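# Close a mailer box flat on the table

## Task

Shut the open mailer box: fold both side flaps inward and push the front flap down inside the front wall far enough that its tabs lock. At the end the box must lie flat on the table near its starting spot, nothing else from the table may be touching it, and it must stay closed by itself, not because the robot is still holding it.

## Robot and tools

Robot: two 6-joint arms, left_arm and right_arm, each with a two-finger parallel gripper. Their bases sit at about (-0.033, +0.323, 0) m for left_arm and (-0.001, -0.337, 0) m for right_arm, both turned slightly about z. The shared scene frame has its origin on the table top midway between the arms, +x pointing out over the table, +z up, and left_arm on the +y side. The names left and right do not correspond to sides of any camera image.

execute_actions takes "actions", a list holding at most one item, plus an optional "pictures" flag.
- Empty list: nothing is commanded; the current state and the pictures come back.
- Motion: {"rows": [[...]], "steps": n}. n runs from 12 to 15 (15 if omitted); each step lasts 1/30 s. One row is used per step, and if there are fewer rows than steps the final row is held. Every row is a single list of 14 numbers covering both arms, even when only one moves: left_arm waist, shoulder, elbow, wrist pitch, wrist yaw, wrist roll, gripper opening, then the same seven for right_arm. The joint values are absolute target angles in radians (not offsets), on the same scale the Joint positions line prints. Stated ranges per arm: waist -2.618 to 3.054, shoulder 0.000 to 3.142, elbow 0.000 to 3.142, wrist pitch -1.571 to 1.571, wrist yaw -1.571 to 1.571, wrist roll -2.094 to 2.094. A target more than 0.036 rad outside a range, and further out than the current angle, makes the whole call get rejected and nothing is sent. The true stops can differ by up to 0.036 rad from these; a target beyond a true stop is clipped to it and reported as "joint sent to its limit" (that line may refer to an earlier motion). The opening is an absolute command from -1 (closed) to +1 (fully open, pad gap 0.094 m).
- Wait: {"steps": n} with no rows, n up to 300; it returns once that many steps have passed since the previous result, counting reply time.
Pictures come only with an empty list or "pictures": true.

Motion limits: each joint's commanded value is kept within a fixed distance of its measured angle (waist 0.202, shoulder 0.258, elbow 0.238, wrist pitch 0.573, wrist yaw and roll 0.522 rad), and an arm's targets are scaled back if they would move its gripper more than 70 mm away from where it is. Large moves therefore take several calls. The simulation keeps running while the operator thinks; a result is captured 12 steps before its action ends and those steps finish afterwards. Arms keep heading for the last row until they stop moving or a step is HELD.

Result lines: per arm, end_effector_position (m) and end_effector_quat_wxyz in the scene frame; this point lies between the finger pads about 1 cm behind the tips, and may be a bit off at long reach. The gripper's fingers point along its +z and open along its y. Joint positions and Joint velocities list each arm's six joints (rad, rad/s) followed by the pad gap (m, m/s). grip_measured is the measured opening on the command scale; each gripper has a fixed reading error of up to about 1 mm. To hold something, command about 0.03 below grip_measured for a firm grip, less for a lighter one; thin parts under about 2 mm are gripped with less force. "joint command not followed" means a clearance check altered or blocked some joint targets; HELD marks steps where a row was partly or fully not sent. MOTOR HOT appears from 75 °C; at 90 °C the arm halts for 10 s, and at 100 °C it goes limp and drops; both show as OVER-TEMPERATURE FAULT. Holding loads, even while idle, heats motors.

zoom_image: {"camera": one of cam_high, cam_low, cam_left_wrist, cam_right_wrist, "region": [x0, y0, x1, y1]} in pixels of that camera's 504x504 image, top-left at (0, 0), at most 504 by 504. It returns an enlarged view of the newest picture and moves nothing. The wrist cameras are mounted on each gripper and move with it; cam_high looks down from above, cam_low looks back from the far side of the table.

read_manual: optional "section" (only "licences"); gives licence texts, moves nothing.

finished_scene: {"scene": number of the scene being ended}. It cannot be undone and reports whether the goal was met; call it only after the robot has let go and the box stays shut on its own.

Cautions: do not knock or drop anything off the table, do not let the arms collide or press on each other, avoid slamming, hard pushes or slips, and expect occasional short tugs on a held part.

Each tool is called after ">>>" as name([rows], argument=value, ...), one row to a line, values as JSON.

## Session

>>> execute_actions(actions=[])

Scene clock: 0.00 s of 4900.00 s.
left_arm: end_effector_position=(+0.3889, +0.3641, +0.1662) grip_measured=+1.000 end_effector_quat_wxyz=(+0.534, -0.274, +0.793, -0.104) | right_arm: end_effector_position=(+0.2917, -0.3736, +0.2440) grip_measured=+1.000 end_effector_quat_wxyz=(+0.397, -0.019, +0.914, +0.082)
Joint positions: left_arm=[-0.043  1.383  0.69   0.272 -0.068 -0.556  0.094] | right_arm=[-0.502  1.043  1.081 -0.875 -0.442 -0.261  0.094]
Joint velocities: left_arm=[-0.012 -0.002 -0.022  0.081 -0.037  0.022  0.   ] | right_arm=[0.002 0.012 0.002 0.095 0.022 0.007 0.   ]
Motor temperatures (°C, as the motors report them): left_arm=[25 24 24 28 25 24] | right_arm=[25 25 23 29 26 25]
camera_calibration (this result's frames):
cam_left_wrist: T_world_to_cam=[[0.304695, -0.803304, 0.511726, 0.0834914], [-0.672178, -0.562006, -0.482002, 0.589423], [0.674787, -0.197107, -0.711204, 0.0143468], [0, 0, 0, 1]] pos_world=[0.361077, 0.401156, 0.251582]
cam_right_wrist: T_world_to_cam=[[0.134317, -0.989088, -0.0605353, -0.394189], [-0.881496, -0.0913526, -0.463271, 0.369599], [0.452685, 0.115587, -0.884147, 0.234753], [0, 0, 0, 1]] pos_world=[0.272478, -0.383258, 0.354918]

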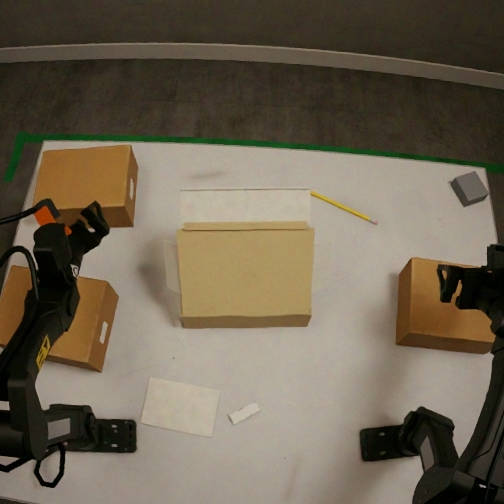

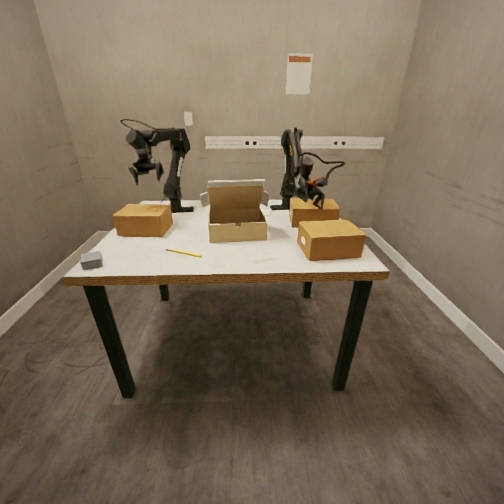

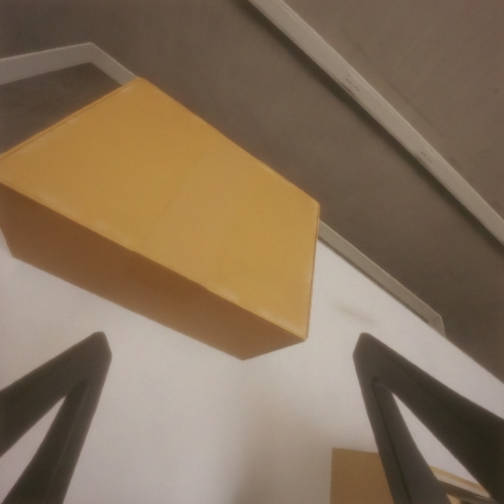

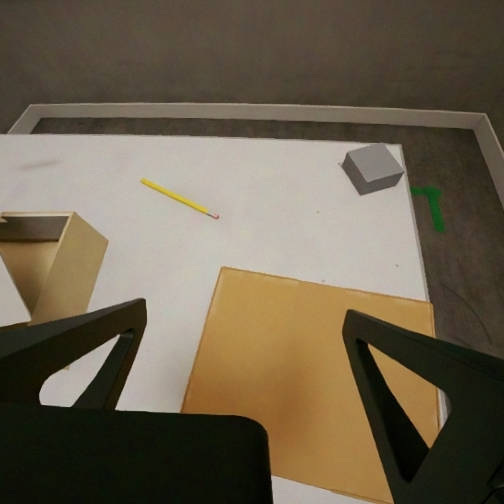

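>>> zoom_image(camera="cam_high", region=[140, 160, 360, 350])

>>> zoom_image(camera="cam_low", region=[180, 165, 300, 260])

Region (140, 160, 360, 350) of cam_high's 504x504 image, scaled by 2.291, with more detail than that image has; it fills the top 435 rows of this view, and the rest is white.

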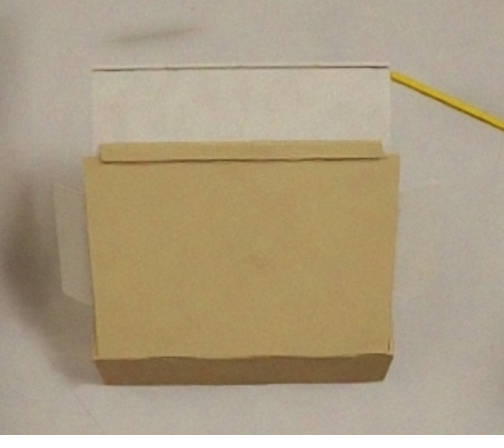

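Region (180, 165, 300, 260) of cam_low's 504x504 image, scaled by 4.200, with more detail than that image has; it fills the top 399 rows of this view, and the rest is white.

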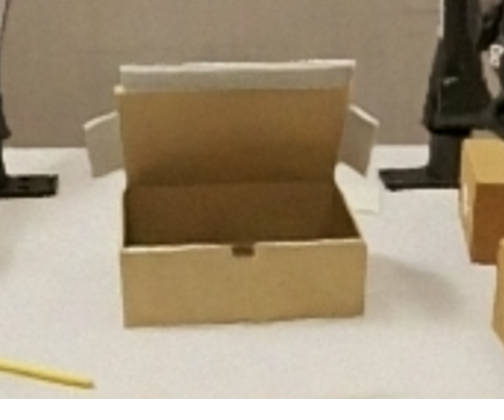

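>>> execute_actions([
  {"rows":[[-0.05,1.39,0.8,0.15,-0.1,-0.45,0.9,-0.5,1.05,1.1,-0.87,-0.4,-0.3,0.8],[-0.07,1.4,0.95,0,-0.15,-0.3,0.7,-0.48,1.05,1.13,-0.85,-0.3,-0.35,0.5],[-0.1,1.41,1.1,-0.15,-0.2,-0.15,0.5,-0.45,1.05,1.16,-0.8,-0.2,-0.4,0.2],[-0.15,1.42,1.25,-0.3,-0.25,0,0.3,-0.4,1.05,1.2,-0.75,-0.1,-0.4,-0.2],[-0.2,1.43,1.4,-0.5,-0.3,0.15,0.1,-0.35,1.05,1.2,-0.7,-0.1,-0.3,-0.6],[-0.25,1.45,1.55,-0.7,-0.4,0.3,-0.1,-0.3,1.05,1.2,-0.65,-0.1,-0.2,-1],[-0.3,1.47,1.7,-0.9,-0.5,0.45,-0.3,-0.3,1.05,1.2,-0.6,-0.1,0,-1],[-0.35,1.5,1.8,-1.05,-0.6,0.6,-0.3,-0.3,1.05,1.2,-0.6,-0.1,0,-1]],"steps":15},
])

>>> execute_actions([
  {"steps":20},
])

>>> execute_actions([
  {"rows":[[-0.42,1.51,1.83,-1.07,-0.6,0.62,-0.3,-0.3,1.05,1.2,-0.6,-0.1,0,-1],[-0.5,1.52,1.86,-1.09,-0.61,0.65,-0.3,-0.3,1.05,1.2,-0.6,-0.1,0,-1],[-0.58,1.53,1.89,-1.1,-0.62,0.68,-0.3,-0.3,1.05,1.2,-0.6,-0.1,0,-1],[-0.66,1.54,1.92,-1.12,-0.63,0.7,-0.3,-0.3,1.05,1.2,-0.6,-0.1,0,-1],[-0.74,1.55,1.95,-1.13,-0.64,0.73,-0.3,-0.3,1.05,1.2,-0.6,-0.1,0,-1],[-0.82,1.57,1.97,-1.14,-0.64,0.76,-0.3,-0.3,1.05,1.2,-0.6,-0.1,0,-1],[-0.9,1.6,1.99,-1.15,-0.64,0.78,-0.3,-0.3,1.05,1.2,-0.6,-0.1,0,-1],[-0.96,1.63,1.99,-1.15,-0.64,0.8,-0.3,-0.3,1.05,1.2,-0.6,-0.1,0,-1],[-1.01,1.66,1.99,-1.15,-0.64,0.8,-0.3,-0.3,1.05,1.2,-0.6,-0.1,0,-1],[-1.01,1.69,1.99,-1.15,-0.64,0.8,-0.3,-0.3,1.05,1.2,-0.6,-0.1,0,-1],[-1.01,1.72,1.99,-1.15,-0.64,0.8,-0.3,-0.3,1.05,1.2,-0.6,-0.1,0,-1],[-1.01,1.75,1.99,-1.15,-0.64,0.8,-0.3,-0.3,1.05,1.2,-0.6,-0.1,0,-1],[-1.01,1.78,1.99,-1.15,-0.64,0.8,-0.3,-0.3,1.05,1.2,-0.6,-0.1,0,-1],[-1.01,1.8,1.99,-1.15,-0.64,0.8,-0.3,-0.3,1.05,1.2,-0.6,-0.1,0,-1],[-1.01,1.82,1.99,-1.15,-0.64,0.8,-0.3,-0.3,1.05,1.2,-0.6,-0.1,0,-1]],"steps":15},
])

>>> execute_actions([
  {"steps":30},
], pictures=true)

Scene clock: 5.83 s of 4900.00 s.
left_arm: end_effector_position=(+0.3967, +0.3674, +0.1756) grip_measured=+0.608 end_effector_quat_wxyz=(+0.514, -0.237, +0.823, -0.054) | right_arm: end_effector_position=(+0.2924, -0.3820, +0.2446) grip_measured=+0.395 end_effector_quat_wxyz=(+0.395, -0.031, +0.917, +0.046)
Joint positions: left_arm=[-0.052  1.405  0.811  0.106 -0.106 -0.441  0.076] | right_arm=[-0.491  1.045  1.092 -0.874 -0.377 -0.299  0.066]
Joint velocities: left_arm=[-0.266  0.452  2.083 -2.161 -0.755  1.971 -0.211] | right_arm=[ 0.335  0.09   0.32   0.037  1.223 -0.652 -0.385]
Motor temperatures (°C, as the motors report them): left_arm=[25 24 25 29 25 24] | right_arm=[25 25 24 30 26 25]
Steps of this call (steps 1 to 90: nothing new was sent; then 2.73 s passed at rest; steps 91 to 93: the first 3 steps of this action). Readings (joint positions):
91: left_arm=[-0.043 1.383 0.703 0.249 -0.072 -0.541] | right_arm=[-0.502 1.043 1.081 -0.875 -0.437 -0.266]
92: left_arm=[-0.045 1.390 0.746 0.184 -0.084 -0.503] | right_arm=[-0.500 1.043 1.084 -0.875 -0.416 -0.279]
93: the state above

Scene clock: 6.50 s of 4900.00 s.
left_arm: end_effector_position=(+0.3619, +0.3240, +0.3703) grip_measured=-0.298 end_effector_quat_wxyz=(+0.354, +0.240, +0.844, +0.322) | right_arm: end_effector_position=(+0.3388, -0.3824, +0.3208) grip_measured=-0.991 end_effector_quat_wxyz=(+0.513, +0.050, +0.857, -0.005)
Joint positions: left_arm=[-0.36   1.494  1.798 -1.008 -0.582  0.578  0.033] | right_arm=[-0.306  1.053  1.181 -0.625 -0.112 -0.012  0.   ]
Joint velocities: left_arm=[ 0.007  0.061 -0.007 -0.271 -0.037  0.095 -0.001] | right_arm=[-0.007  0.022  0.007  0.066  0.051  0.11  -0.001]
Motor temperatures (°C, as the motors report them): left_arm=[25 24 25 29 25 24] | right_arm=[25 25 24 30 26 25]
Kept back: nothing.
Steps of this call (steps 1 to 12: the last 12 steps of your previous action; steps 13 to 20: the robot went on to your last target). Readings (joint positions):
1: left_arm=[-0.068 1.419 0.887 0.027 -0.135 -0.362] | right_arm=[-0.471 1.048 1.109 -0.868 -0.322 -0.318]
2: left_arm=[-0.096 1.428 0.967 -0.067 -0.170 -0.269] | right_arm=[-0.438 1.052 1.129 -0.850 -0.272 -0.320]
4: left_arm=[-0.185 1.446 1.132 -0.277 -0.267 -0.072] | right_arm=[-0.355 1.053 1.159 -0.777 -0.210 -0.253]
8: left_arm=[-0.355 1.502 1.460 -0.681 -0.442 0.296] | right_arm=[-0.306 1.053 1.181 -0.666 -0.158 -0.107]
20: the state above

Scene clock: 6.60 s of 4900.00 s.
left_arm: end_effector_position=(+0.3583, +0.3027, +0.3678) grip_measured=-0.298 end_effector_quat_wxyz=(+0.340, +0.283, +0.835, +0.326) | right_arm: end_effector_position=(+0.3389, -0.3827, +0.3209) grip_measured=-0.991 end_effector_quat_wxyz=(+0.513, +0.052, +0.857, -0.005)
Joint positions: left_arm=[-0.426  1.51   1.822 -1.054 -0.606  0.61   0.033] | right_arm=[-0.306  1.053  1.181 -0.624 -0.11  -0.009  0.   ]
Joint velocities: left_arm=[-1.399  0.295  0.54  -0.505 -0.374  0.491 -0.001] | right_arm=[ 0.002  0.002  0.002  0.007 -0.007 -0.007 -0.001]
Motor temperatures (°C, as the motors report them): left_arm=[25 24 25 29 25 24] | right_arm=[25 25 24 30 26 25]
Steps of this call (steps 1 to 3: the first 3 steps of this action). Readings (joint positions):
1: left_arm=[-0.365 1.497 1.799 -1.019 -0.586 0.584] | right_arm=[-0.306 1.053 1.181 -0.624 -0.111 -0.011]
2: left_arm=[-0.385 1.502 1.806 -1.036 -0.595 0.595] | right_arm=[-0.306 1.053 1.181 -0.624 -0.111 -0.010]
3: the state above

Scene clock: 7.60 s of 4900.00 s.
left_arm: end_effector_position=(+0.3197, +0.0397, +0.2800) grip_measured=-0.298 end_effector_quat_wxyz=(+0.276, +0.635, +0.664, +0.281) | right_arm: end_effector_position=(+0.3389, -0.3830, +0.3211) grip_measured=-0.991 end_effector_quat_wxyz=(+0.514, +0.054, +0.856, -0.005)
Joint positions: left_arm=[-1.02   1.848  1.973 -1.143 -0.627  0.798  0.033] | right_arm=[-0.306  1.053  1.181 -0.623 -0.109 -0.005  0.   ]
Joint velocities: left_arm=[-0.002 -0.022 -0.012 -0.051  0.022 -0.095 -0.   ] | right_arm=[ 0.002  0.007 -0.017  0.022 -0.007 -0.007 -0.   ]
Motor temperatures (°C, as the motors report them): left_arm=[25 25 25 29 25 24] | right_arm=[25 25 24 30 26 25]
Kept back: nothing.
Steps of this call (steps 1 to 12: the last 12 steps of your previous action; steps 13 to 30: the robot went on to your last target). Readings (joint positions):
1: left_arm=[-0.483 1.522 1.844 -1.069 -0.614 0.626] | right_arm=[-0.306 1.053 1.181 -0.624 -0.110 -0.008]
2: left_arm=[-0.551 1.535 1.872 -1.080 -0.618 0.645] | right_arm=[-0.306 1.053 1.181 -0.624 -0.109 -0.008]
4: left_arm=[-0.693 1.565 1.926 -1.095 -0.623 0.688] | right_arm=[-0.306 1.053 1.181 -0.623 -0.109 -0.007]
8: left_arm=[-0.951 1.639 1.976 -1.101 -0.627 0.750] | right_arm=[-0.306 1.053 1.181 -0.623 -0.109 -0.006]
30: the state above
camera_calibration (this result's frames):
cam_left_wrist: T_world_to_cam=[[-0.710495, -0.0859317, -0.698436, 0.420673], [-0.403901, 0.862549, 0.304751, 0.0528314], [0.576247, 0.498623, -0.647545, 0.0641183], [0, 0, 0, 1]] pos_world=[0.283277, -0.0413913, 0.319232]
cam_right_wrist: T_world_to_cam=[[-0.0824156, -0.996045, 0.0331978, -0.364395], [-0.743776, 0.0393022, -0.667272, 0.51492], [0.663329, -0.0796854, -0.744074, 0.0914266], [0, 0, 0, 1]] pos_world=[0.292307, -0.375906, 0.423717]

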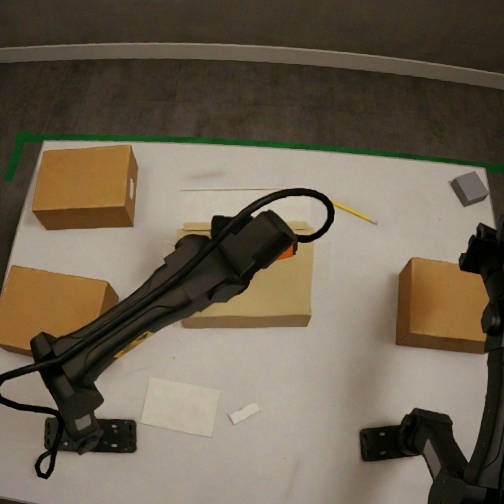

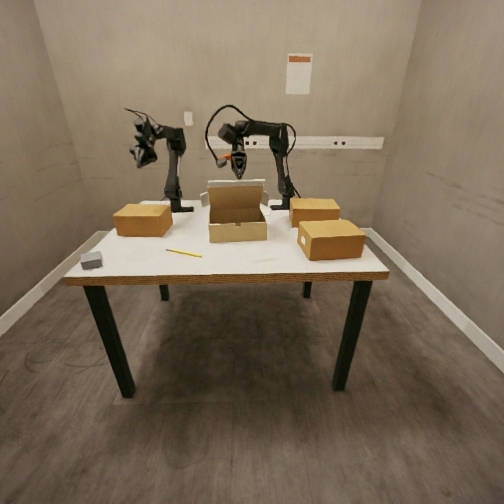

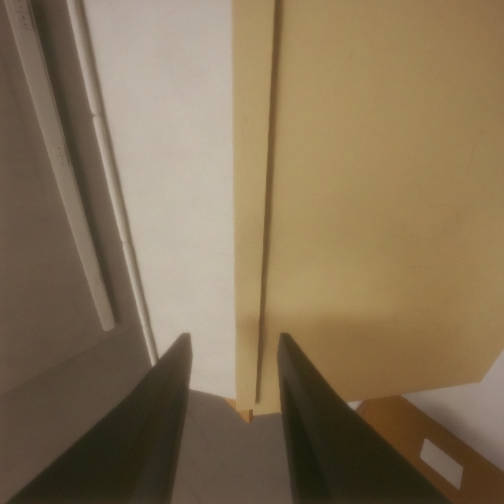

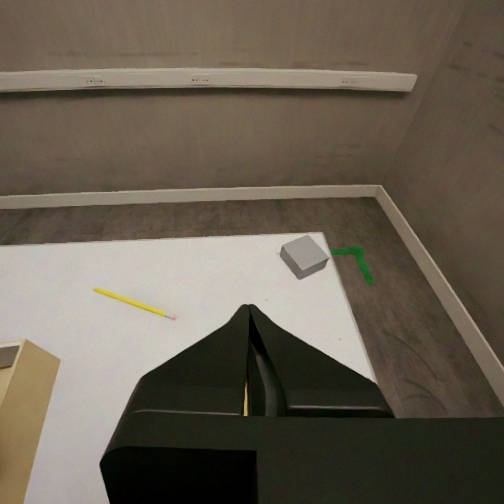

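>>> execute_actions([
  {"rows":[[-1.0,1.825,1.96,-1.13,-0.635,0.81,-0.3,-0.3,1.05,1.2,-0.6,-0.1,0,-1],[-0.99,1.83,1.95,-1.115,-0.63,0.81,-0.3,-0.3,1.05,1.2,-0.6,-0.1,0,-1],[-0.98,1.83,1.935,-1.1,-0.625,0.82,-0.3,-0.3,1.05,1.2,-0.6,-0.1,0,-1],[-0.97,1.835,1.92,-1.08,-0.62,0.82,-0.3,-0.3,1.05,1.2,-0.6,-0.1,0,-1],[-0.96,1.84,1.905,-1.06,-0.615,0.83,-0.3,-0.3,1.05,1.2,-0.6,-0.1,0,-1],[-0.95,1.84,1.89,-1.04,-0.61,0.84,-0.3,-0.3,1.05,1.2,-0.6,-0.1,0,-1],[-0.94,1.845,1.875,-1.02,-0.605,0.84,-0.3,-0.3,1.05,1.2,-0.6,-0.1,0,-1],[-0.93,1.85,1.86,-1.0,-0.6,0.85,-0.3,-0.3,1.05,1.2,-0.6,-0.1,0,-1]],"steps":12},
])

>>> execute_actions([
  {"steps":25},
], pictures=true)

Scene clock: 8.37 s of 4900.00 s.
left_arm: end_effector_position=(+0.3197, +0.0397, +0.2800) grip_measured=-0.298 end_effector_quat_wxyz=(+0.276, +0.635, +0.664, +0.281) | right_arm: end_effector_position=(+0.3389, -0.3830, +0.3211) grip_measured=-0.991 end_effector_quat_wxyz=(+0.514, +0.054, +0.856, -0.005)
Joint positions: left_arm=[-1.02   1.848  1.973 -1.143 -0.627  0.798  0.033] | right_arm=[-0.306  1.053  1.181 -0.623 -0.109 -0.005  0.   ]
Joint velocities: left_arm=[-0.002  0.022 -0.002  0.022 -0.022 -0.037 -0.001] | right_arm=[ 0.012 -0.007 -0.002  0.037 -0.037 -0.037  0.   ]
Motor temperatures (°C, as the motors report them): left_arm=[25 25 25 29 25 24] | right_arm=[25 25 24 31 26 25]
Kept back: the last 12 steps of this action.
Steps of this call (steps 1 to 15: the robot went on to your last target; steps 16 to 23: nothing new was sent). Readings (joint positions):
1: left_arm=[-1.020 1.848 1.973 -1.143 -0.627 0.798] | right_arm=[-0.306 1.053 1.181 -0.623 -0.109 -0.005]
2: left_arm=[-1.020 1.848 1.973 -1.143 -0.627 0.798] | right_arm=[-0.306 1.053 1.181 -0.623 -0.109 -0.005]
4: left_arm=[-1.020 1.848 1.973 -1.143 -0.627 0.798] | right_arm=[-0.306 1.053 1.181 -0.623 -0.109 -0.005]
8: left_arm=[-1.020 1.848 1.973 -1.143 -0.627 0.798] | right_arm=[-0.306 1.053 1.181 -0.623 -0.109 -0.005]
23: the state above

Scene clock: 9.20 s of 4900.00 s.
left_arm: end_effector_position=(+0.3496, +0.0602, +0.2486) grip_measured=-0.298 end_effector_quat_wxyz=(+0.259, +0.627, +0.676, +0.288) | right_arm: end_effector_position=(+0.3390, -0.3830, +0.3212) grip_measured=-0.991 end_effector_quat_wxyz=(+0.514, +0.054, +0.856, -0.005)
Joint positions: left_arm=[-0.931  1.855  1.86  -1.019 -0.601  0.848  0.033] | right_arm=[-0.306  1.053  1.181 -0.623 -0.109 -0.005  0.   ]
Joint velocities: left_arm=[-0.012 -0.002 -0.017  0.051  0.007 -0.007 -0.001] | right_arm=[ 0.007 -0.012 -0.002  0.007  0.051 -0.066 -0.001]
Motor temperatures (°C, as the motors report them): left_arm=[25 25 25 29 25 24] | right_arm=[25 25 24 31 26 25]
Kept back: nothing.
Steps of this call (steps 1 to 12: the last 12 steps of your previous action; steps 13 to 25: the robot went on to your last target). Readings (joint positions):
1: left_arm=[-1.020 1.848 1.973 -1.143 -0.627 0.800] | right_arm=[-0.306 1.053 1.181 -0.623 -0.109 -0.005]
2: left_arm=[-1.018 1.848 1.970 -1.140 -0.627 0.802] | right_arm=[-0.306 1.053 1.181 -0.623 -0.109 -0.005]
4: left_arm=[-1.006 1.848 1.953 -1.126 -0.625 0.808] | right_arm=[-0.306 1.053 1.181 -0.623 -0.109 -0.005]
8: left_arm=[-0.962 1.848 1.890 -1.078 -0.614 0.826] | right_arm=[-0.306 1.053 1.181 -0.623 -0.109 -0.005]
25: the state above
camera_calibration (this result's frames):
cam_left_wrist: T_world_to_cam=[[-0.718489, -0.101776, -0.688051, 0.422917], [-0.433292, 0.839328, 0.328308, 0.0626762], [0.544087, 0.534013, -0.647147, 0.0252808], [0, 0, 0, 1]] pos_world=[0.317263, -0.0230636, 0.286772]
cam_right_wrist: T_world_to_cam=[[-0.082428, -0.996043, 0.0332406, -0.364411], [-0.743526, 0.0392528, -0.667554, 0.514995], [0.663607, -0.0797404, -0.743819, 0.0912614], [0, 0, 0, 1]] pos_world=[0.292313, -0.375907, 0.423782]

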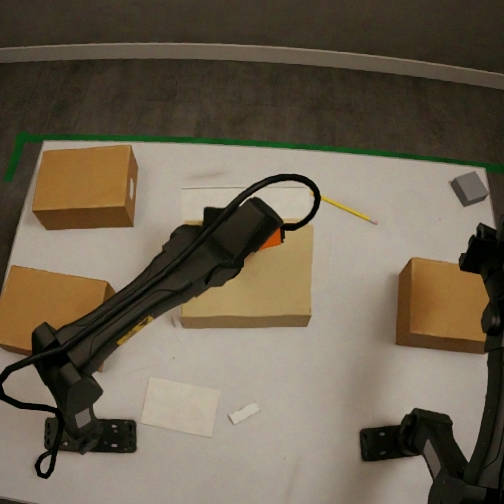

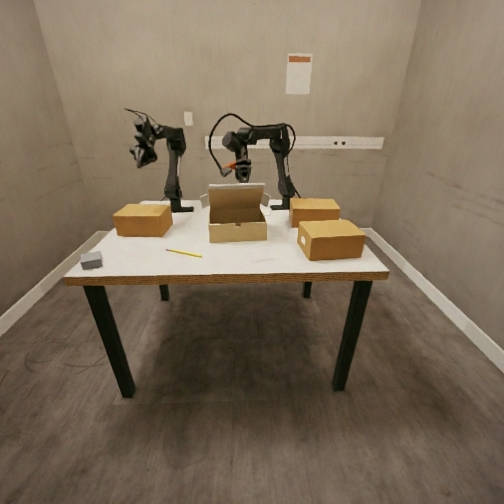

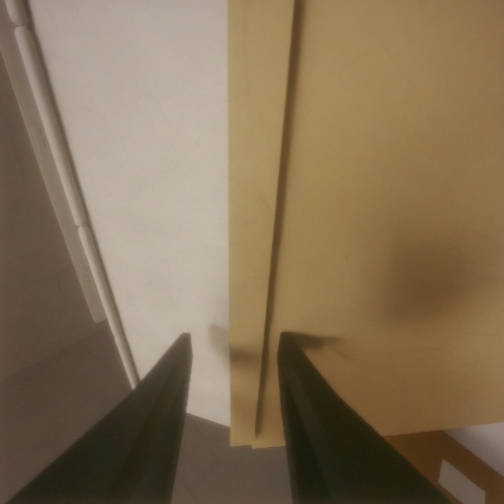

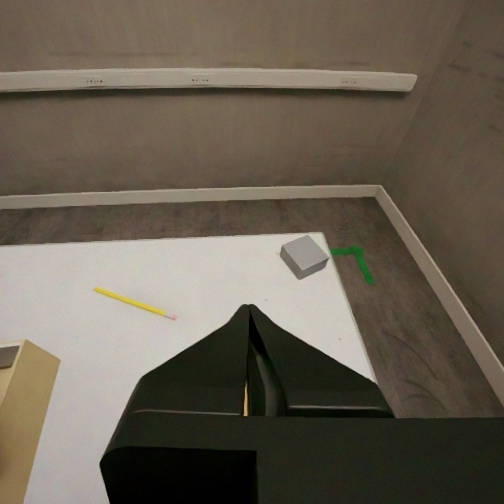

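>>> execute_actions([
  {"rows":[[-0.933,1.85,1.853,-1.0,-0.6,0.85,-0.3,-0.3,1.05,1.2,-0.6,-0.1,0,-1],[-0.936,1.85,1.846,-1.0,-0.6,0.85,-0.3,-0.3,1.05,1.2,-0.6,-0.1,0,-1],[-0.94,1.85,1.846,-1.0,-0.6,0.85,-0.35,-0.3,1.05,1.2,-0.6,-0.1,0,-1],[-0.94,1.85,1.846,-1.0,-0.6,0.85,-0.4,-0.3,1.05,1.2,-0.6,-0.1,0,-1],[-0.94,1.85,1.846,-1.0,-0.6,0.85,-0.47,-0.3,1.05,1.2,-0.6,-0.1,0,-1],[-0.94,1.85,1.846,-1.0,-0.6,0.85,-0.54,-0.3,1.05,1.2,-0.6,-0.1,0,-1],[-0.94,1.85,1.846,-1.0,-0.6,0.85,-0.6,-0.3,1.05,1.2,-0.6,-0.1,0,-1],[-0.94,1.85,1.846,-1.0,-0.6,0.85,-0.66,-0.3,1.05,1.2,-0.6,-0.1,0,-1],[-0.94,1.85,1.846,-1.0,-0.6,0.85,-0.72,-0.3,1.05,1.2,-0.6,-0.1,0,-1],[-0.94,1.85,1.846,-1.0,-0.6,0.85,-0.77,-0.3,1.05,1.2,-0.6,-0.1,0,-1],[-0.94,1.85,1.846,-1.0,-0.6,0.85,-0.81,-0.3,1.05,1.2,-0.6,-0.1,0,-1],[-0.94,1.85,1.846,-1.0,-0.6,0.85,-0.84,-0.3,1.05,1.2,-0.6,-0.1,0,-1]],"steps":12},
])

>>> execute_actions([
  {"steps":22},
], pictures=true)

Scene clock: 10.60 s of 4900.00 s.
left_arm: end_effector_position=(+0.3498, +0.0600, +0.2487) grip_measured=-0.298 end_effector_quat_wxyz=(+0.259, +0.627, +0.676, +0.288) | right_arm: end_effector_position=(+0.3390, -0.3830, +0.3212) grip_measured=-0.991 end_effector_quat_wxyz=(+0.514, +0.054, +0.856, -0.005)
Joint positions: left_arm=[-0.931  1.855  1.86  -1.018 -0.601  0.848  0.033] | right_arm=[-0.306  1.053  1.181 -0.623 -0.109 -0.005  0.   ]
Joint velocities: left_arm=[-0.017 -0.002 -0.002 -0.007 -0.037  0.037 -0.001] | right_arm=[-0.022  0.002  0.002 -0.066 -0.022  0.007  0.   ]
Motor temperatures (°C, as the motors report them): left_arm=[25 25 25 29 25 24] | right_arm=[25 25 24 31 26 25]
Kept back: the last 12 steps of this action.
Steps of this call (steps 1 to 30: the robot went on to your last target; steps 31 to 42: nothing new was sent). Readings (joint positions):
1: left_arm=[-0.931 1.855 1.860 -1.019 -0.601 0.848] | right_arm=[-0.306 1.053 1.181 -0.623 -0.109 -0.005]
2: left_arm=[-0.931 1.855 1.860 -1.019 -0.601 0.848] | right_arm=[-0.306 1.053 1.181 -0.623 -0.109 -0.005]
4: left_arm=[-0.931 1.855 1.860 -1.019 -0.601 0.848] | right_arm=[-0.306 1.053 1.181 -0.623 -0.109 -0.005]
8: left_arm=[-0.931 1.855 1.860 -1.018 -0.601 0.848] | right_arm=[-0.306 1.053 1.181 -0.623 -0.109 -0.005]
42: the state above

Scene clock: 11.33 s of 4900.00 s.
left_arm: end_effector_position=(+0.3491, +0.0604, +0.2452) grip_measured=-0.816 end_effector_quat_wxyz=(+0.256, +0.629, +0.676, +0.287) | right_arm: end_effector_position=(+0.3390, -0.3830, +0.3212) grip_measured=-0.991 end_effector_quat_wxyz=(+0.514, +0.054, +0.856, -0.005)
Joint positions: left_arm=[-0.931  1.855  1.85  -1.016 -0.599  0.849  0.009] | right_arm=[-0.306  1.053  1.181 -0.623 -0.109 -0.005  0.   ]
Joint velocities: left_arm=[ 0.002  0.007  0.002 -0.066  0.066  0.022  0.001] | right_arm=[ 0.002  0.002  0.007  0.007 -0.037  0.051 -0.001]
Motor temperatures (°C, as the motors report them): left_arm=[25 25 25 29 25 24] | right_arm=[25 25 24 31 26 25]
Kept back: nothing.
Steps of this call (steps 1 to 12: the last 12 steps of your previous action; steps 13 to 15: the robot went on to your last target; steps 16 to 22: nothing new was sent). Readings (joint positions):
1: left_arm=[-0.931 1.855 1.860 -1.018 -0.601 0.848] | right_arm=[-0.306 1.053 1.181 -0.623 -0.109 -0.005]
2: left_arm=[-0.931 1.855 1.859 -1.017 -0.601 0.848] | right_arm=[-0.306 1.053 1.181 -0.623 -0.109 -0.005]
4: left_arm=[-0.931 1.855 1.855 -1.016 -0.601 0.848] | right_arm=[-0.306 1.053 1.181 -0.623 -0.109 -0.005]
8: left_arm=[-0.931 1.855 1.850 -1.016 -0.600 0.849] | right_arm=[-0.306 1.053 1.181 -0.623 -0.109 -0.005]
22: the state above
All arms were judged still, so your last target was given up. Only a new action makes them travel on or press farther. Fingers that are still opening or closing keep moving.
camera_calibration (this result's frames):
cam_left_wrist: T_world_to_cam=[[-0.722521, -0.0977919, -0.684398, 0.420517], [-0.43013, 0.838603, 0.334264, 0.0608603], [0.54125, 0.535893, -0.647972, 0.0244059], [0, 0, 0, 1]] pos_world=[0.316801, -0.0229934, 0.283272]
cam_right_wrist: T_world_to_cam=[[-0.082428, -0.996043, 0.0332406, -0.364411], [-0.743526, 0.0392528, -0.667554, 0.514995], [0.663607, -0.0797404, -0.743819, 0.0912614], [0, 0, 0, 1]] pos_world=[0.292313, -0.375907, 0.423782]

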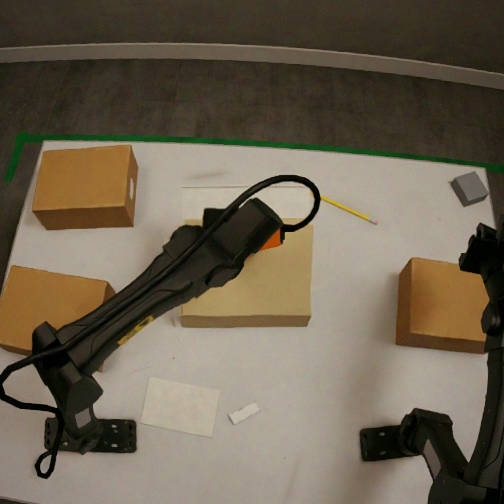

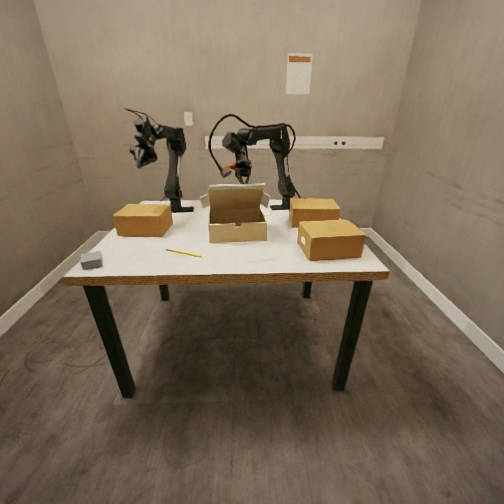

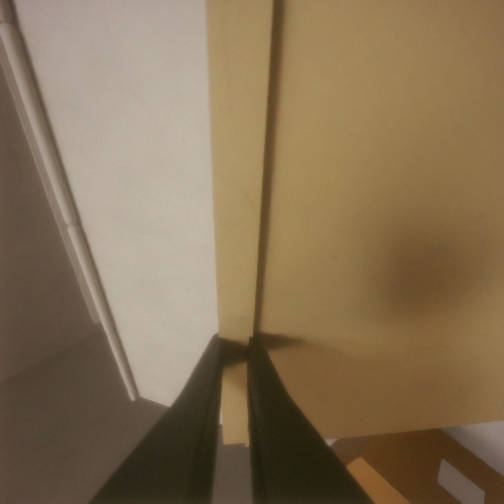

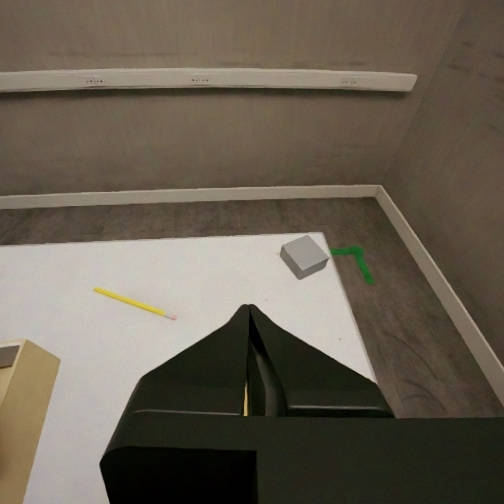

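>>> execute_actions([
  {"rows":[[-0.94,1.85,1.846,-1.0,-0.6,0.85,-0.85,-0.3,1.06,1.14,-0.5,-0.17,0.08,-1],[-0.94,1.85,1.846,-1.0,-0.6,0.85,-0.85,-0.29,1.08,1.09,-0.4,-0.25,0.16,-1],[-0.94,1.85,1.846,-1.0,-0.6,0.85,-0.85,-0.28,1.09,1.04,-0.3,-0.33,0.24,-1],[-0.94,1.85,1.846,-1.0,-0.6,0.85,-0.85,-0.27,1.11,0.99,-0.2,-0.41,0.32,-1],[-0.94,1.85,1.846,-1.0,-0.6,0.85,-0.85,-0.26,1.12,0.94,-0.1,-0.49,0.4,-1],[-0.94,1.85,1.846,-1.0,-0.6,0.85,-0.85,-0.25,1.14,0.89,0,-0.57,0.48,-1],[-0.94,1.85,1.846,-1.0,-0.6,0.85,-0.85,-0.24,1.15,0.84,0.1,-0.65,0.56,-1],[-0.94,1.85,1.846,-1.0,-0.6,0.85,-0.85,-0.22,1.17,0.79,0.2,-0.73,0.64,-1],[-0.94,1.85,1.846,-1.0,-0.6,0.85,-0.85,-0.2,1.18,0.74,0.28,-0.81,0.72,-1],[-0.94,1.85,1.846,-1.0,-0.6,0.85,-0.85,-0.18,1.2,0.69,0.35,-0.89,0.8,-1],[-0.94,1.85,1.846,-1.0,-0.6,0.85,-0.85,-0.16,1.21,0.64,0.41,-0.95,0.88,-1],[-0.94,1.85,1.846,-1.0,-0.6,0.85,-0.85,-0.14,1.22,0.59,0.46,-1.01,0.95,-1],[-0.94,1.85,1.846,-1.0,-0.6,0.85,-0.85,-0.12,1.23,0.55,0.5,-1.01,1,-1],[-0.94,1.85,1.846,-1.0,-0.6,0.85,-0.85,-0.1,1.24,0.51,0.5,-1.01,1,-1],[-0.94,1.85,1.846,-1.0,-0.6,0.85,-0.85,-0.085,1.25,0.48,0.5,-1.01,1,-1]],"steps":15},
])

>>> execute_actions([
  {"steps":30},
], pictures=true)

Scene clock: 14.83 s of 4900.00 s.
left_arm: end_effector_position=(+0.3491, +0.0604, +0.2452) grip_measured=-0.816 end_effector_quat_wxyz=(+0.256, +0.629, +0.676, +0.287) | right_arm: end_effector_position=(+0.3503, -0.3743, +0.3209) grip_measured=-0.991 end_effector_quat_wxyz=(+0.536, +0.066, +0.841, +0.037)
Joint positions: left_arm=[-0.931  1.855  1.85  -1.016 -0.599  0.849  0.009] | right_arm=[-0.304  1.054  1.128 -0.516 -0.165  0.069  0.   ]
Joint velocities: left_arm=[-0.007 -0.002 -0.007  0.037  0.007  0.022  0.001] | right_arm=[ 0.105  0.042 -0.989  1.722 -1.048  1.092  0.001]
Motor temperatures (°C, as the motors report them): left_arm=[25 26 25 29 25 24] | right_arm=[25 25 25 32 26 25]
Steps of this call (steps 1 to 90: nothing new was sent; then 0.40 s passed at rest; steps 91 to 93: the first 3 steps of this action). Readings (joint positions):
91: left_arm=[-0.931 1.855 1.850 -1.016 -0.599 0.849] | right_arm=[-0.306 1.053 1.175 -0.609 -0.115 0.006]
92: left_arm=[-0.931 1.855 1.850 -1.016 -0.599 0.849] | right_arm=[-0.306 1.053 1.157 -0.571 -0.135 0.032]
93: the state above

Scene clock: 15.83 s of 4900.00 s.
left_arm: end_effector_position=(+0.3491, +0.0604, +0.2452) grip_measured=-0.816 end_effector_quat_wxyz=(+0.256, +0.629, +0.676, +0.287) | right_arm: end_effector_position=(+0.3084, -0.1796, +0.1847) grip_measured=-0.991 end_effector_quat_wxyz=(+0.262, +0.087, +0.760, +0.588)
Joint positions: left_arm=[-0.931  1.855  1.85  -1.016 -0.599  0.849  0.009] | right_arm=[-0.09   1.258  0.465  0.473 -0.994  0.996  0.   ]
Joint velocities: left_arm=[-0.002  0.002 -0.002  0.066 -0.022  0.007 -0.   ] | right_arm=[-0.002  0.012 -0.002 -0.051 -0.037  0.051  0.   ]
Motor temperatures (°C, as the motors report them): left_arm=[25 26 25 29 25 24] | right_arm=[25 25 25 32 26 25]
Kept back: nothing.
Steps of this call (steps 1 to 12: the last 12 steps of your previous action; steps 13 to 30: the robot went on to your last target). Readings (joint positions):
1: left_arm=[-0.931 1.855 1.850 -1.016 -0.599 0.849] | right_arm=[-0.299 1.058 1.090 -0.452 -0.207 0.114]
2: left_arm=[-0.931 1.855 1.850 -1.016 -0.599 0.849] | right_arm=[-0.291 1.067 1.045 -0.380 -0.256 0.167]
4: left_arm=[-0.931 1.855 1.850 -1.016 -0.599 0.849] | right_arm=[-0.271 1.103 0.943 -0.225 -0.373 0.287]
8: left_arm=[-0.931 1.855 1.850 -1.016 -0.599 0.849] | right_arm=[-0.207 1.195 0.727 0.084 -0.638 0.567]
30: the state above
camera_calibration (this result's frames):
cam_left_wrist: T_world_to_cam=[[-0.722521, -0.0977919, -0.684398, 0.420517], [-0.43013, 0.838603, 0.334264, 0.0608603], [0.54125, 0.535893, -0.647972, 0.0244059], [0, 0, 0, 1]] pos_world=[0.316801, -0.0229934, 0.283272]
cam_right_wrist: T_world_to_cam=[[0.227518, -0.347391, -0.9097, 0.0352761], [-0.954698, 0.104429, -0.278651, 0.398197], [0.1918, 0.931887, -0.307894, 0.272932], [0, 0, 0, 1]] pos_world=[0.319783, -0.283671, 0.227083]

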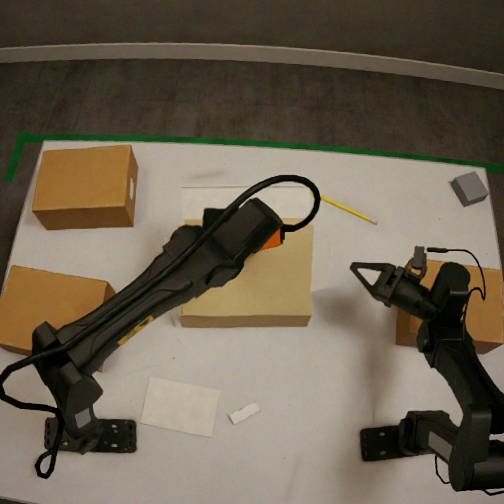

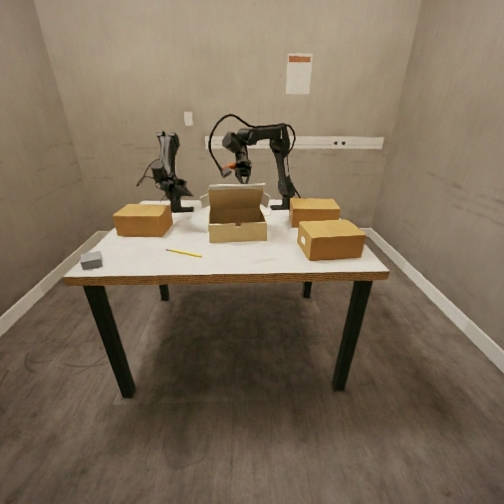

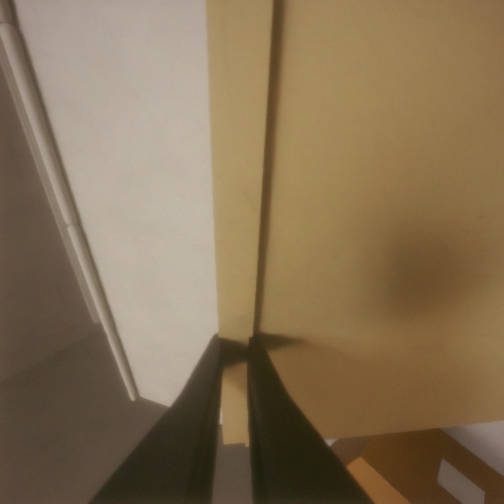

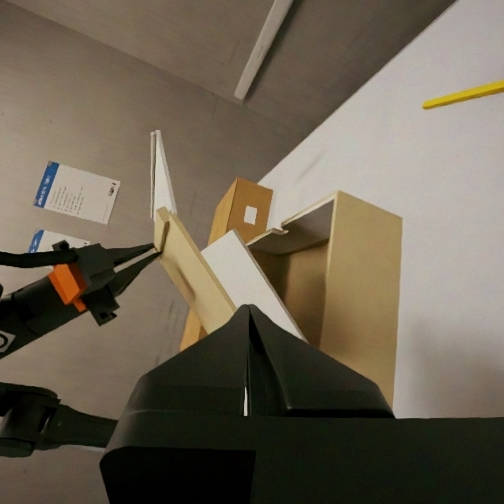

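>>> execute_actions([
  {"rows":[[-0.94,1.85,1.846,-1.0,-0.6,0.85,-0.85,-0.07,1.26,0.5,0.51,-1.01,1,-1],[-0.94,1.85,1.846,-1.0,-0.6,0.85,-0.85,-0.055,1.275,0.515,0.52,-1.01,1,-1],[-0.94,1.85,1.846,-1.0,-0.6,0.85,-0.85,-0.04,1.29,0.53,0.53,-1.01,1,-1],[-0.94,1.85,1.846,-1.0,-0.6,0.85,-0.85,-0.02,1.305,0.545,0.54,-1.01,1,-1],[-0.94,1.85,1.846,-1.0,-0.6,0.85,-0.85,0,1.32,0.56,0.55,-1.01,1,-1],[-0.94,1.85,1.846,-1.0,-0.6,0.85,-0.85,0.02,1.335,0.57,0.56,-1.01,1,-1],[-0.94,1.85,1.846,-1.0,-0.6,0.85,-0.85,0.035,1.35,0.58,0.57,-1.01,1,-1],[-0.94,1.85,1.846,-1.0,-0.6,0.85,-0.85,0.05,1.37,0.59,0.58,-1.01,1,-1]],"steps":12},
])

>>> execute_actions([
  {"steps":22},
], pictures=true)

>>> zoom_image(camera="cam_low", region=[150, 155, 290, 255])

Scene clock: 16.67 s of 4900.00 s.
left_arm: end_effector_position=(+0.3491, +0.0604, +0.2452) grip_measured=-0.816 end_effector_quat_wxyz=(+0.256, +0.629, +0.676, +0.287) | right_arm: end_effector_position=(+0.3082, -0.1794, +0.1853) grip_measured=-0.991 end_effector_quat_wxyz=(+0.261, +0.087, +0.760, +0.589)
Joint positions: left_arm=[-0.931  1.855  1.85  -1.016 -0.599  0.849  0.009] | right_arm=[-0.09   1.258  0.465  0.476 -0.996  0.999  0.   ]
Joint velocities: left_arm=[-0.002  0.002 -0.012  0.022 -0.037 -0.037 -0.   ] | right_arm=[-0.002  0.007  0.012 -0.051 -0.022  0.022  0.001]
Motor temperatures (°C, as the motors report them): left_arm=[25 26 25 29 25 24] | right_arm=[25 26 25 32 26 25]
Kept back: the last 12 steps of this action.
Steps of this call (steps 1 to 15: the robot went on to your last target; steps 16 to 25: nothing new was sent). Readings (joint positions):
1: left_arm=[-0.931 1.855 1.850 -1.016 -0.599 0.849] | right_arm=[-0.090 1.258 0.465 0.474 -0.994 0.997]
2: left_arm=[-0.931 1.855 1.850 -1.016 -0.599 0.849] | right_arm=[-0.090 1.258 0.465 0.475 -0.994 0.997]
4: left_arm=[-0.931 1.855 1.850 -1.016 -0.599 0.849] | right_arm=[-0.090 1.258 0.465 0.475 -0.995 0.998]
8: left_arm=[-0.931 1.855 1.850 -1.016 -0.599 0.849] | right_arm=[-0.090 1.258 0.465 0.476 -0.996 0.999]
25: the state above

Scene clock: 17.40 s of 4900.00 s.
left_arm: end_effector_position=(+0.3491, +0.0604, +0.2452) grip_measured=-0.816 end_effector_quat_wxyz=(+0.256, +0.629, +0.676, +0.287) | right_arm: end_effector_position=(+0.3139, -0.1351, +0.2020) grip_measured=-0.991 end_effector_quat_wxyz=(+0.246, +0.016, +0.752, +0.611)
Joint positions: left_arm=[-0.931  1.855  1.85  -1.016 -0.599  0.849  0.009] | right_arm=[ 0.043  1.367  0.565  0.555 -0.998  0.999  0.   ]
Joint velocities: left_arm=[-0.007 -0.017 -0.007 -0.051 -0.037 -0.007  0.   ] | right_arm=[-0.032  0.017  0.002  0.007 -0.022 -0.022 -0.001]
Motor temperatures (°C, as the motors report them): left_arm=[25 26 25 29 25 24] | right_arm=[25 26 25 32 26 25]
Kept back: nothing.
Steps of this call (steps 1 to 12: the last 12 steps of your previous action; steps 13 to 22: the robot went on to your last target). Readings (joint positions):
1: left_arm=[-0.931 1.855 1.850 -1.016 -0.599 0.849] | right_arm=[-0.088 1.258 0.465 0.478 -0.996 0.999]
2: left_arm=[-0.931 1.855 1.850 -1.016 -0.599 0.849] | right_arm=[-0.084 1.259 0.468 0.478 -0.996 0.999]
4: left_arm=[-0.931 1.855 1.850 -1.016 -0.599 0.849] | right_arm=[-0.062 1.276 0.487 0.485 -0.996 0.999]
8: left_arm=[-0.931 1.855 1.850 -1.016 -0.599 0.849] | right_arm=[0.012 1.334 0.547 0.522 -0.996 0.999]
22: the state above
camera_calibration (this result's frames):
cam_left_wrist: T_world_to_cam=[[-0.722521, -0.0977919, -0.684398, 0.420517], [-0.43013, 0.838603, 0.334264, 0.0608603], [0.54125, 0.535893, -0.647972, 0.0244059], [0, 0, 0, 1]] pos_world=[0.316801, -0.0229934, 0.283272]
cam_right_wrist: T_world_to_cam=[[0.334288, -0.300677, -0.893221, 0.0346275], [-0.938765, -0.0222673, -0.343837, 0.39469], [0.0834944, 0.953466, -0.289709, 0.268949], [0, 0, 0, 1]] pos_world=[0.33649, -0.237233, 0.244556]

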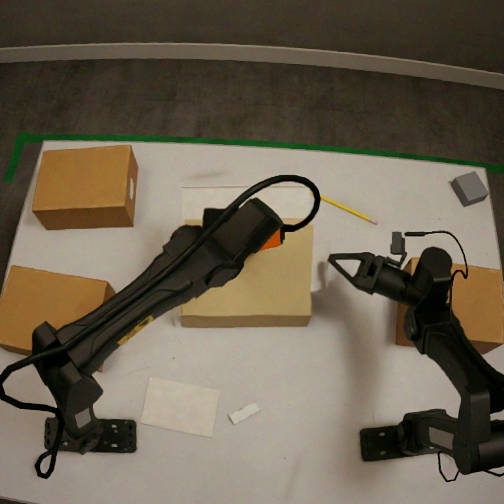

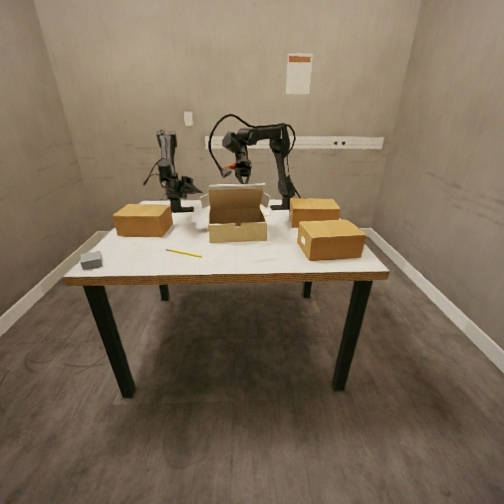

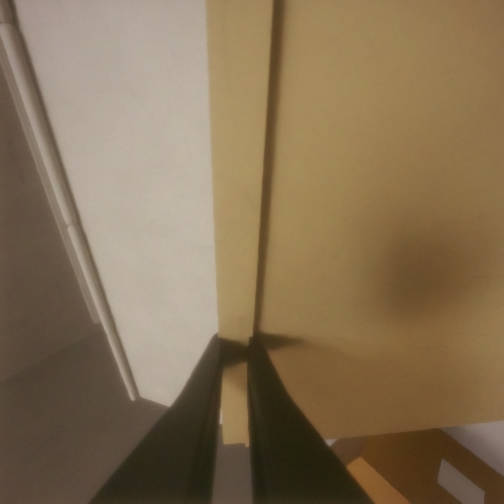

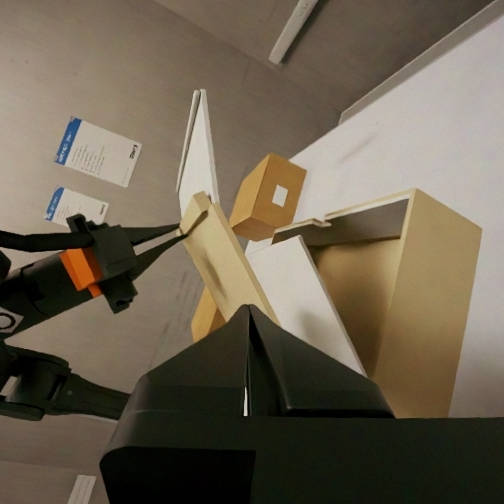

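Region (150, 155, 290, 255) of cam_low's 504x504 image, scaled by 3.600, with more detail than that image has; it fills the top 360 rows of this view, and the rest is white.

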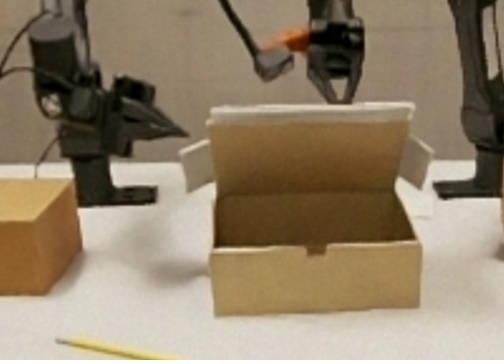

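>>> execute_actions([
  {"rows":[[-0.94,1.85,1.846,-1.0,-0.6,0.85,-0.85,0.06,1.38,0.59,0.585,-1.01,1,-1],[-0.94,1.85,1.846,-1.0,-0.6,0.85,-0.85,0.07,1.39,0.59,0.59,-1.01,1,-1],[-0.94,1.85,1.846,-1.0,-0.6,0.85,-0.85,0.08,1.4,0.59,0.595,-1.01,1,-1],[-0.94,1.85,1.846,-1.0,-0.6,0.85,-0.85,0.085,1.415,0.59,0.6,-1.01,1,-1],[-0.94,1.85,1.846,-1.0,-0.6,0.85,-0.85,0.085,1.43,0.59,0.61,-1.01,1,-1],[-0.94,1.85,1.846,-1.0,-0.6,0.85,-0.85,0.085,1.445,0.59,0.62,-1.01,1,-1],[-0.94,1.85,1.846,-1.0,-0.6,0.85,-0.85,0.085,1.46,0.59,0.63,-1.01,1,-1],[-0.94,1.85,1.846,-1.0,-0.6,0.85,-0.85,0.085,1.475,0.595,0.64,-1.01,1,-1],[-0.94,1.85,1.846,-1.0,-0.6,0.85,-0.85,0.09,1.49,0.6,0.65,-1.01,1,-1],[-0.94,1.85,1.846,-1.0,-0.6,0.85,-0.85,0.09,1.505,0.6,0.66,-1.01,1,-1]],"steps":12},
])

>>> execute_actions([
  {"steps":22},
], pictures=true)

>>> zoom_image(camera="cam_low", region=[150, 155, 290, 255])

Scene clock: 18.23 s of 4900.00 s.
left_arm: end_effector_position=(+0.3491, +0.0604, +0.2452) grip_measured=-0.816 end_effector_quat_wxyz=(+0.256, +0.629, +0.676, +0.287) | right_arm: end_effector_position=(+0.3140, -0.1351, +0.2022) grip_measured=-0.991 end_effector_quat_wxyz=(+0.247, +0.016, +0.752, +0.611)
Joint positions: left_arm=[-0.931  1.855  1.85  -1.016 -0.599  0.849  0.009] | right_arm=[ 0.043  1.367  0.565  0.556 -0.998  0.999  0.   ]
Joint velocities: left_arm=[-0.002 -0.007  0.002 -0.007 -0.051  0.037 -0.   ] | right_arm=[ 0.002  0.012  0.002 -0.051 -0.022 -0.022  0.001]
Motor temperatures (°C, as the motors report them): left_arm=[25 26 25 29 25 24] | right_arm=[25 26 25 33 26 25]
Kept back: the last 12 steps of this action.
Steps of this call (steps 1 to 15: the robot went on to your last target; steps 16 to 25: nothing new was sent). Readings (joint positions):
1: left_arm=[-0.931 1.855 1.850 -1.016 -0.599 0.849] | right_arm=[0.043 1.367 0.565 0.555 -0.998 0.999]
2: left_arm=[-0.931 1.855 1.850 -1.016 -0.599 0.849] | right_arm=[0.043 1.367 0.565 0.555 -0.998 0.999]
4: left_arm=[-0.931 1.855 1.850 -1.016 -0.599 0.849] | right_arm=[0.043 1.367 0.565 0.556 -0.998 0.999]
8: left_arm=[-0.931 1.855 1.850 -1.016 -0.599 0.849] | right_arm=[0.043 1.367 0.565 0.556 -0.998 0.999]
25: the state above

Scene clock: 18.97 s of 4900.00 s.
left_arm: end_effector_position=(+0.3492, +0.0607, +0.2454) grip_measured=-0.816 end_effector_quat_wxyz=(+0.255, +0.628, +0.676, +0.288) | right_arm: end_effector_position=(+0.3186, -0.1215, +0.1703) grip_measured=-0.991 end_effector_quat_wxyz=(+0.213, +0.017, +0.761, +0.612)
Joint positions: left_arm=[-0.931  1.855  1.85  -1.016 -0.601  0.849  0.009] | right_arm=[ 0.078  1.504  0.565  0.636 -1.004  1.     0.   ]
Joint velocities: left_arm=[-0.007  0.007  0.002  0.066 -0.066  0.037 -0.001] | right_arm=[ 0.002  0.002  0.002  0.022 -0.022  0.007 -0.002]
Motor temperatures (°C, as the motors report them): left_arm=[25 26 25 30 25 24] | right_arm=[25 26 25 33 26 25]
Kept back: nothing.
Steps of this call (steps 1 to 12: the last 12 steps of your previous action; steps 13 to 22: the robot went on to your last target). Readings (joint positions):
1: left_arm=[-0.931 1.855 1.850 -1.016 -0.599 0.849] | right_arm=[0.044 1.368 0.565 0.557 -0.998 0.999]
2: left_arm=[-0.931 1.855 1.850 -1.016 -0.599 0.849] | right_arm=[0.047 1.371 0.565 0.560 -0.998 0.999]
4: left_arm=[-0.931 1.855 1.850 -1.016 -0.599 0.849] | right_arm=[0.060 1.384 0.565 0.570 -0.998 0.999]
8: left_arm=[-0.931 1.855 1.850 -1.016 -0.599 0.849] | right_arm=[0.076 1.442 0.565 0.592 -1.000 0.999]
22: the state above
camera_calibration (this result's frames):
cam_left_wrist: T_world_to_cam=[[-0.721607, -0.0977536, -0.685367, 0.420671], [-0.431364, 0.837804, 0.334677, 0.0610209], [0.541488, 0.537148, -0.646732, 0.0238328], [0, 0, 0, 1]] pos_world=[0.316976, -0.0228033, 0.283305]
cam_right_wrist: T_world_to_cam=[[0.295813, -0.295342, -0.908442, 0.0243323], [-0.954804, -0.062492, -0.290593, 0.379563], [0.029054, 0.953346, -0.30048, 0.265589], [0, 0, 0, 1]] pos_world=[0.347494, -0.222292, 0.212207]

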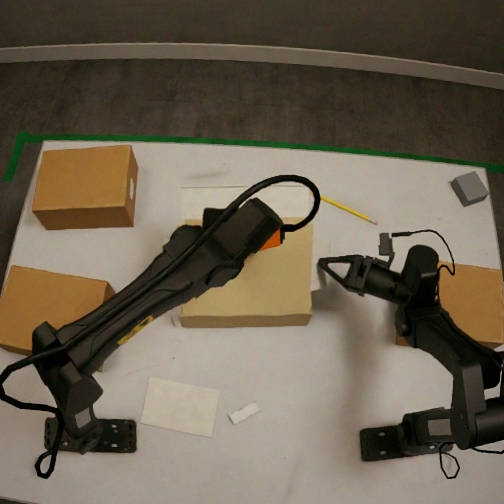

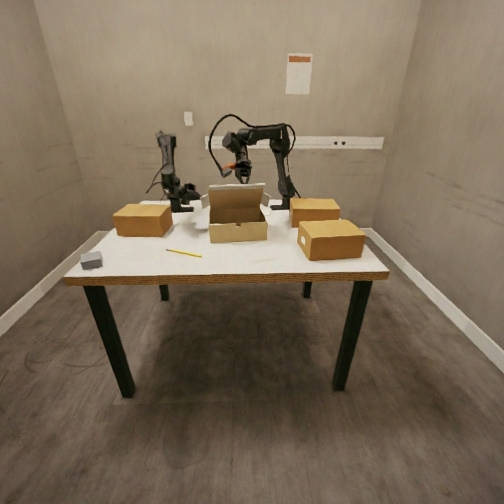

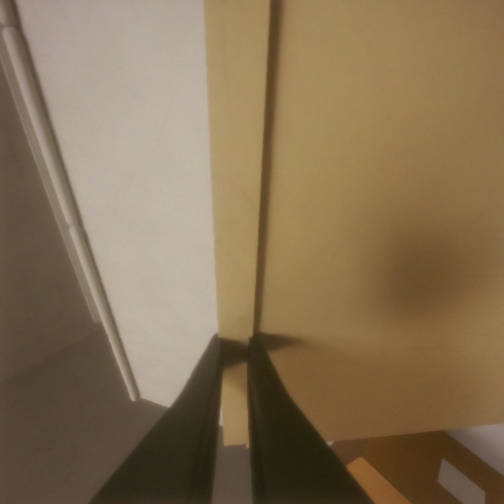

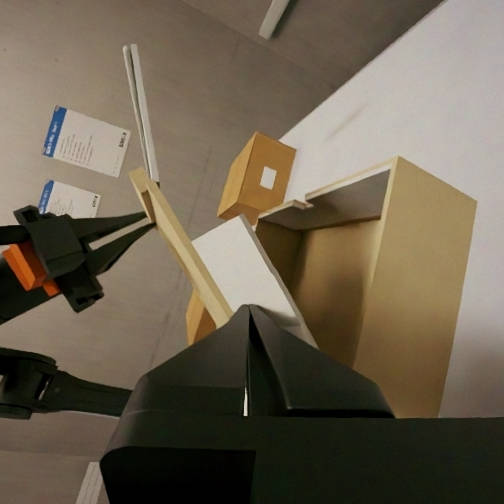

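Region (150, 155, 290, 255) of cam_low's 504x504 image, scaled by 3.600, with more detail than that image has; it fills the top 360 rows of this view, and the rest is white.

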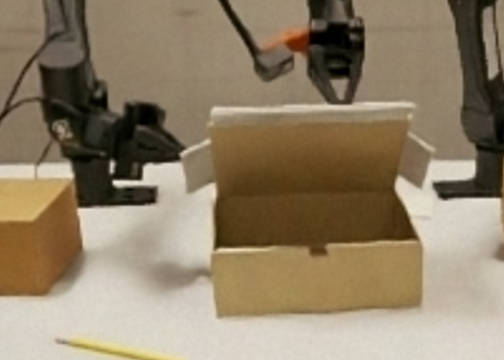

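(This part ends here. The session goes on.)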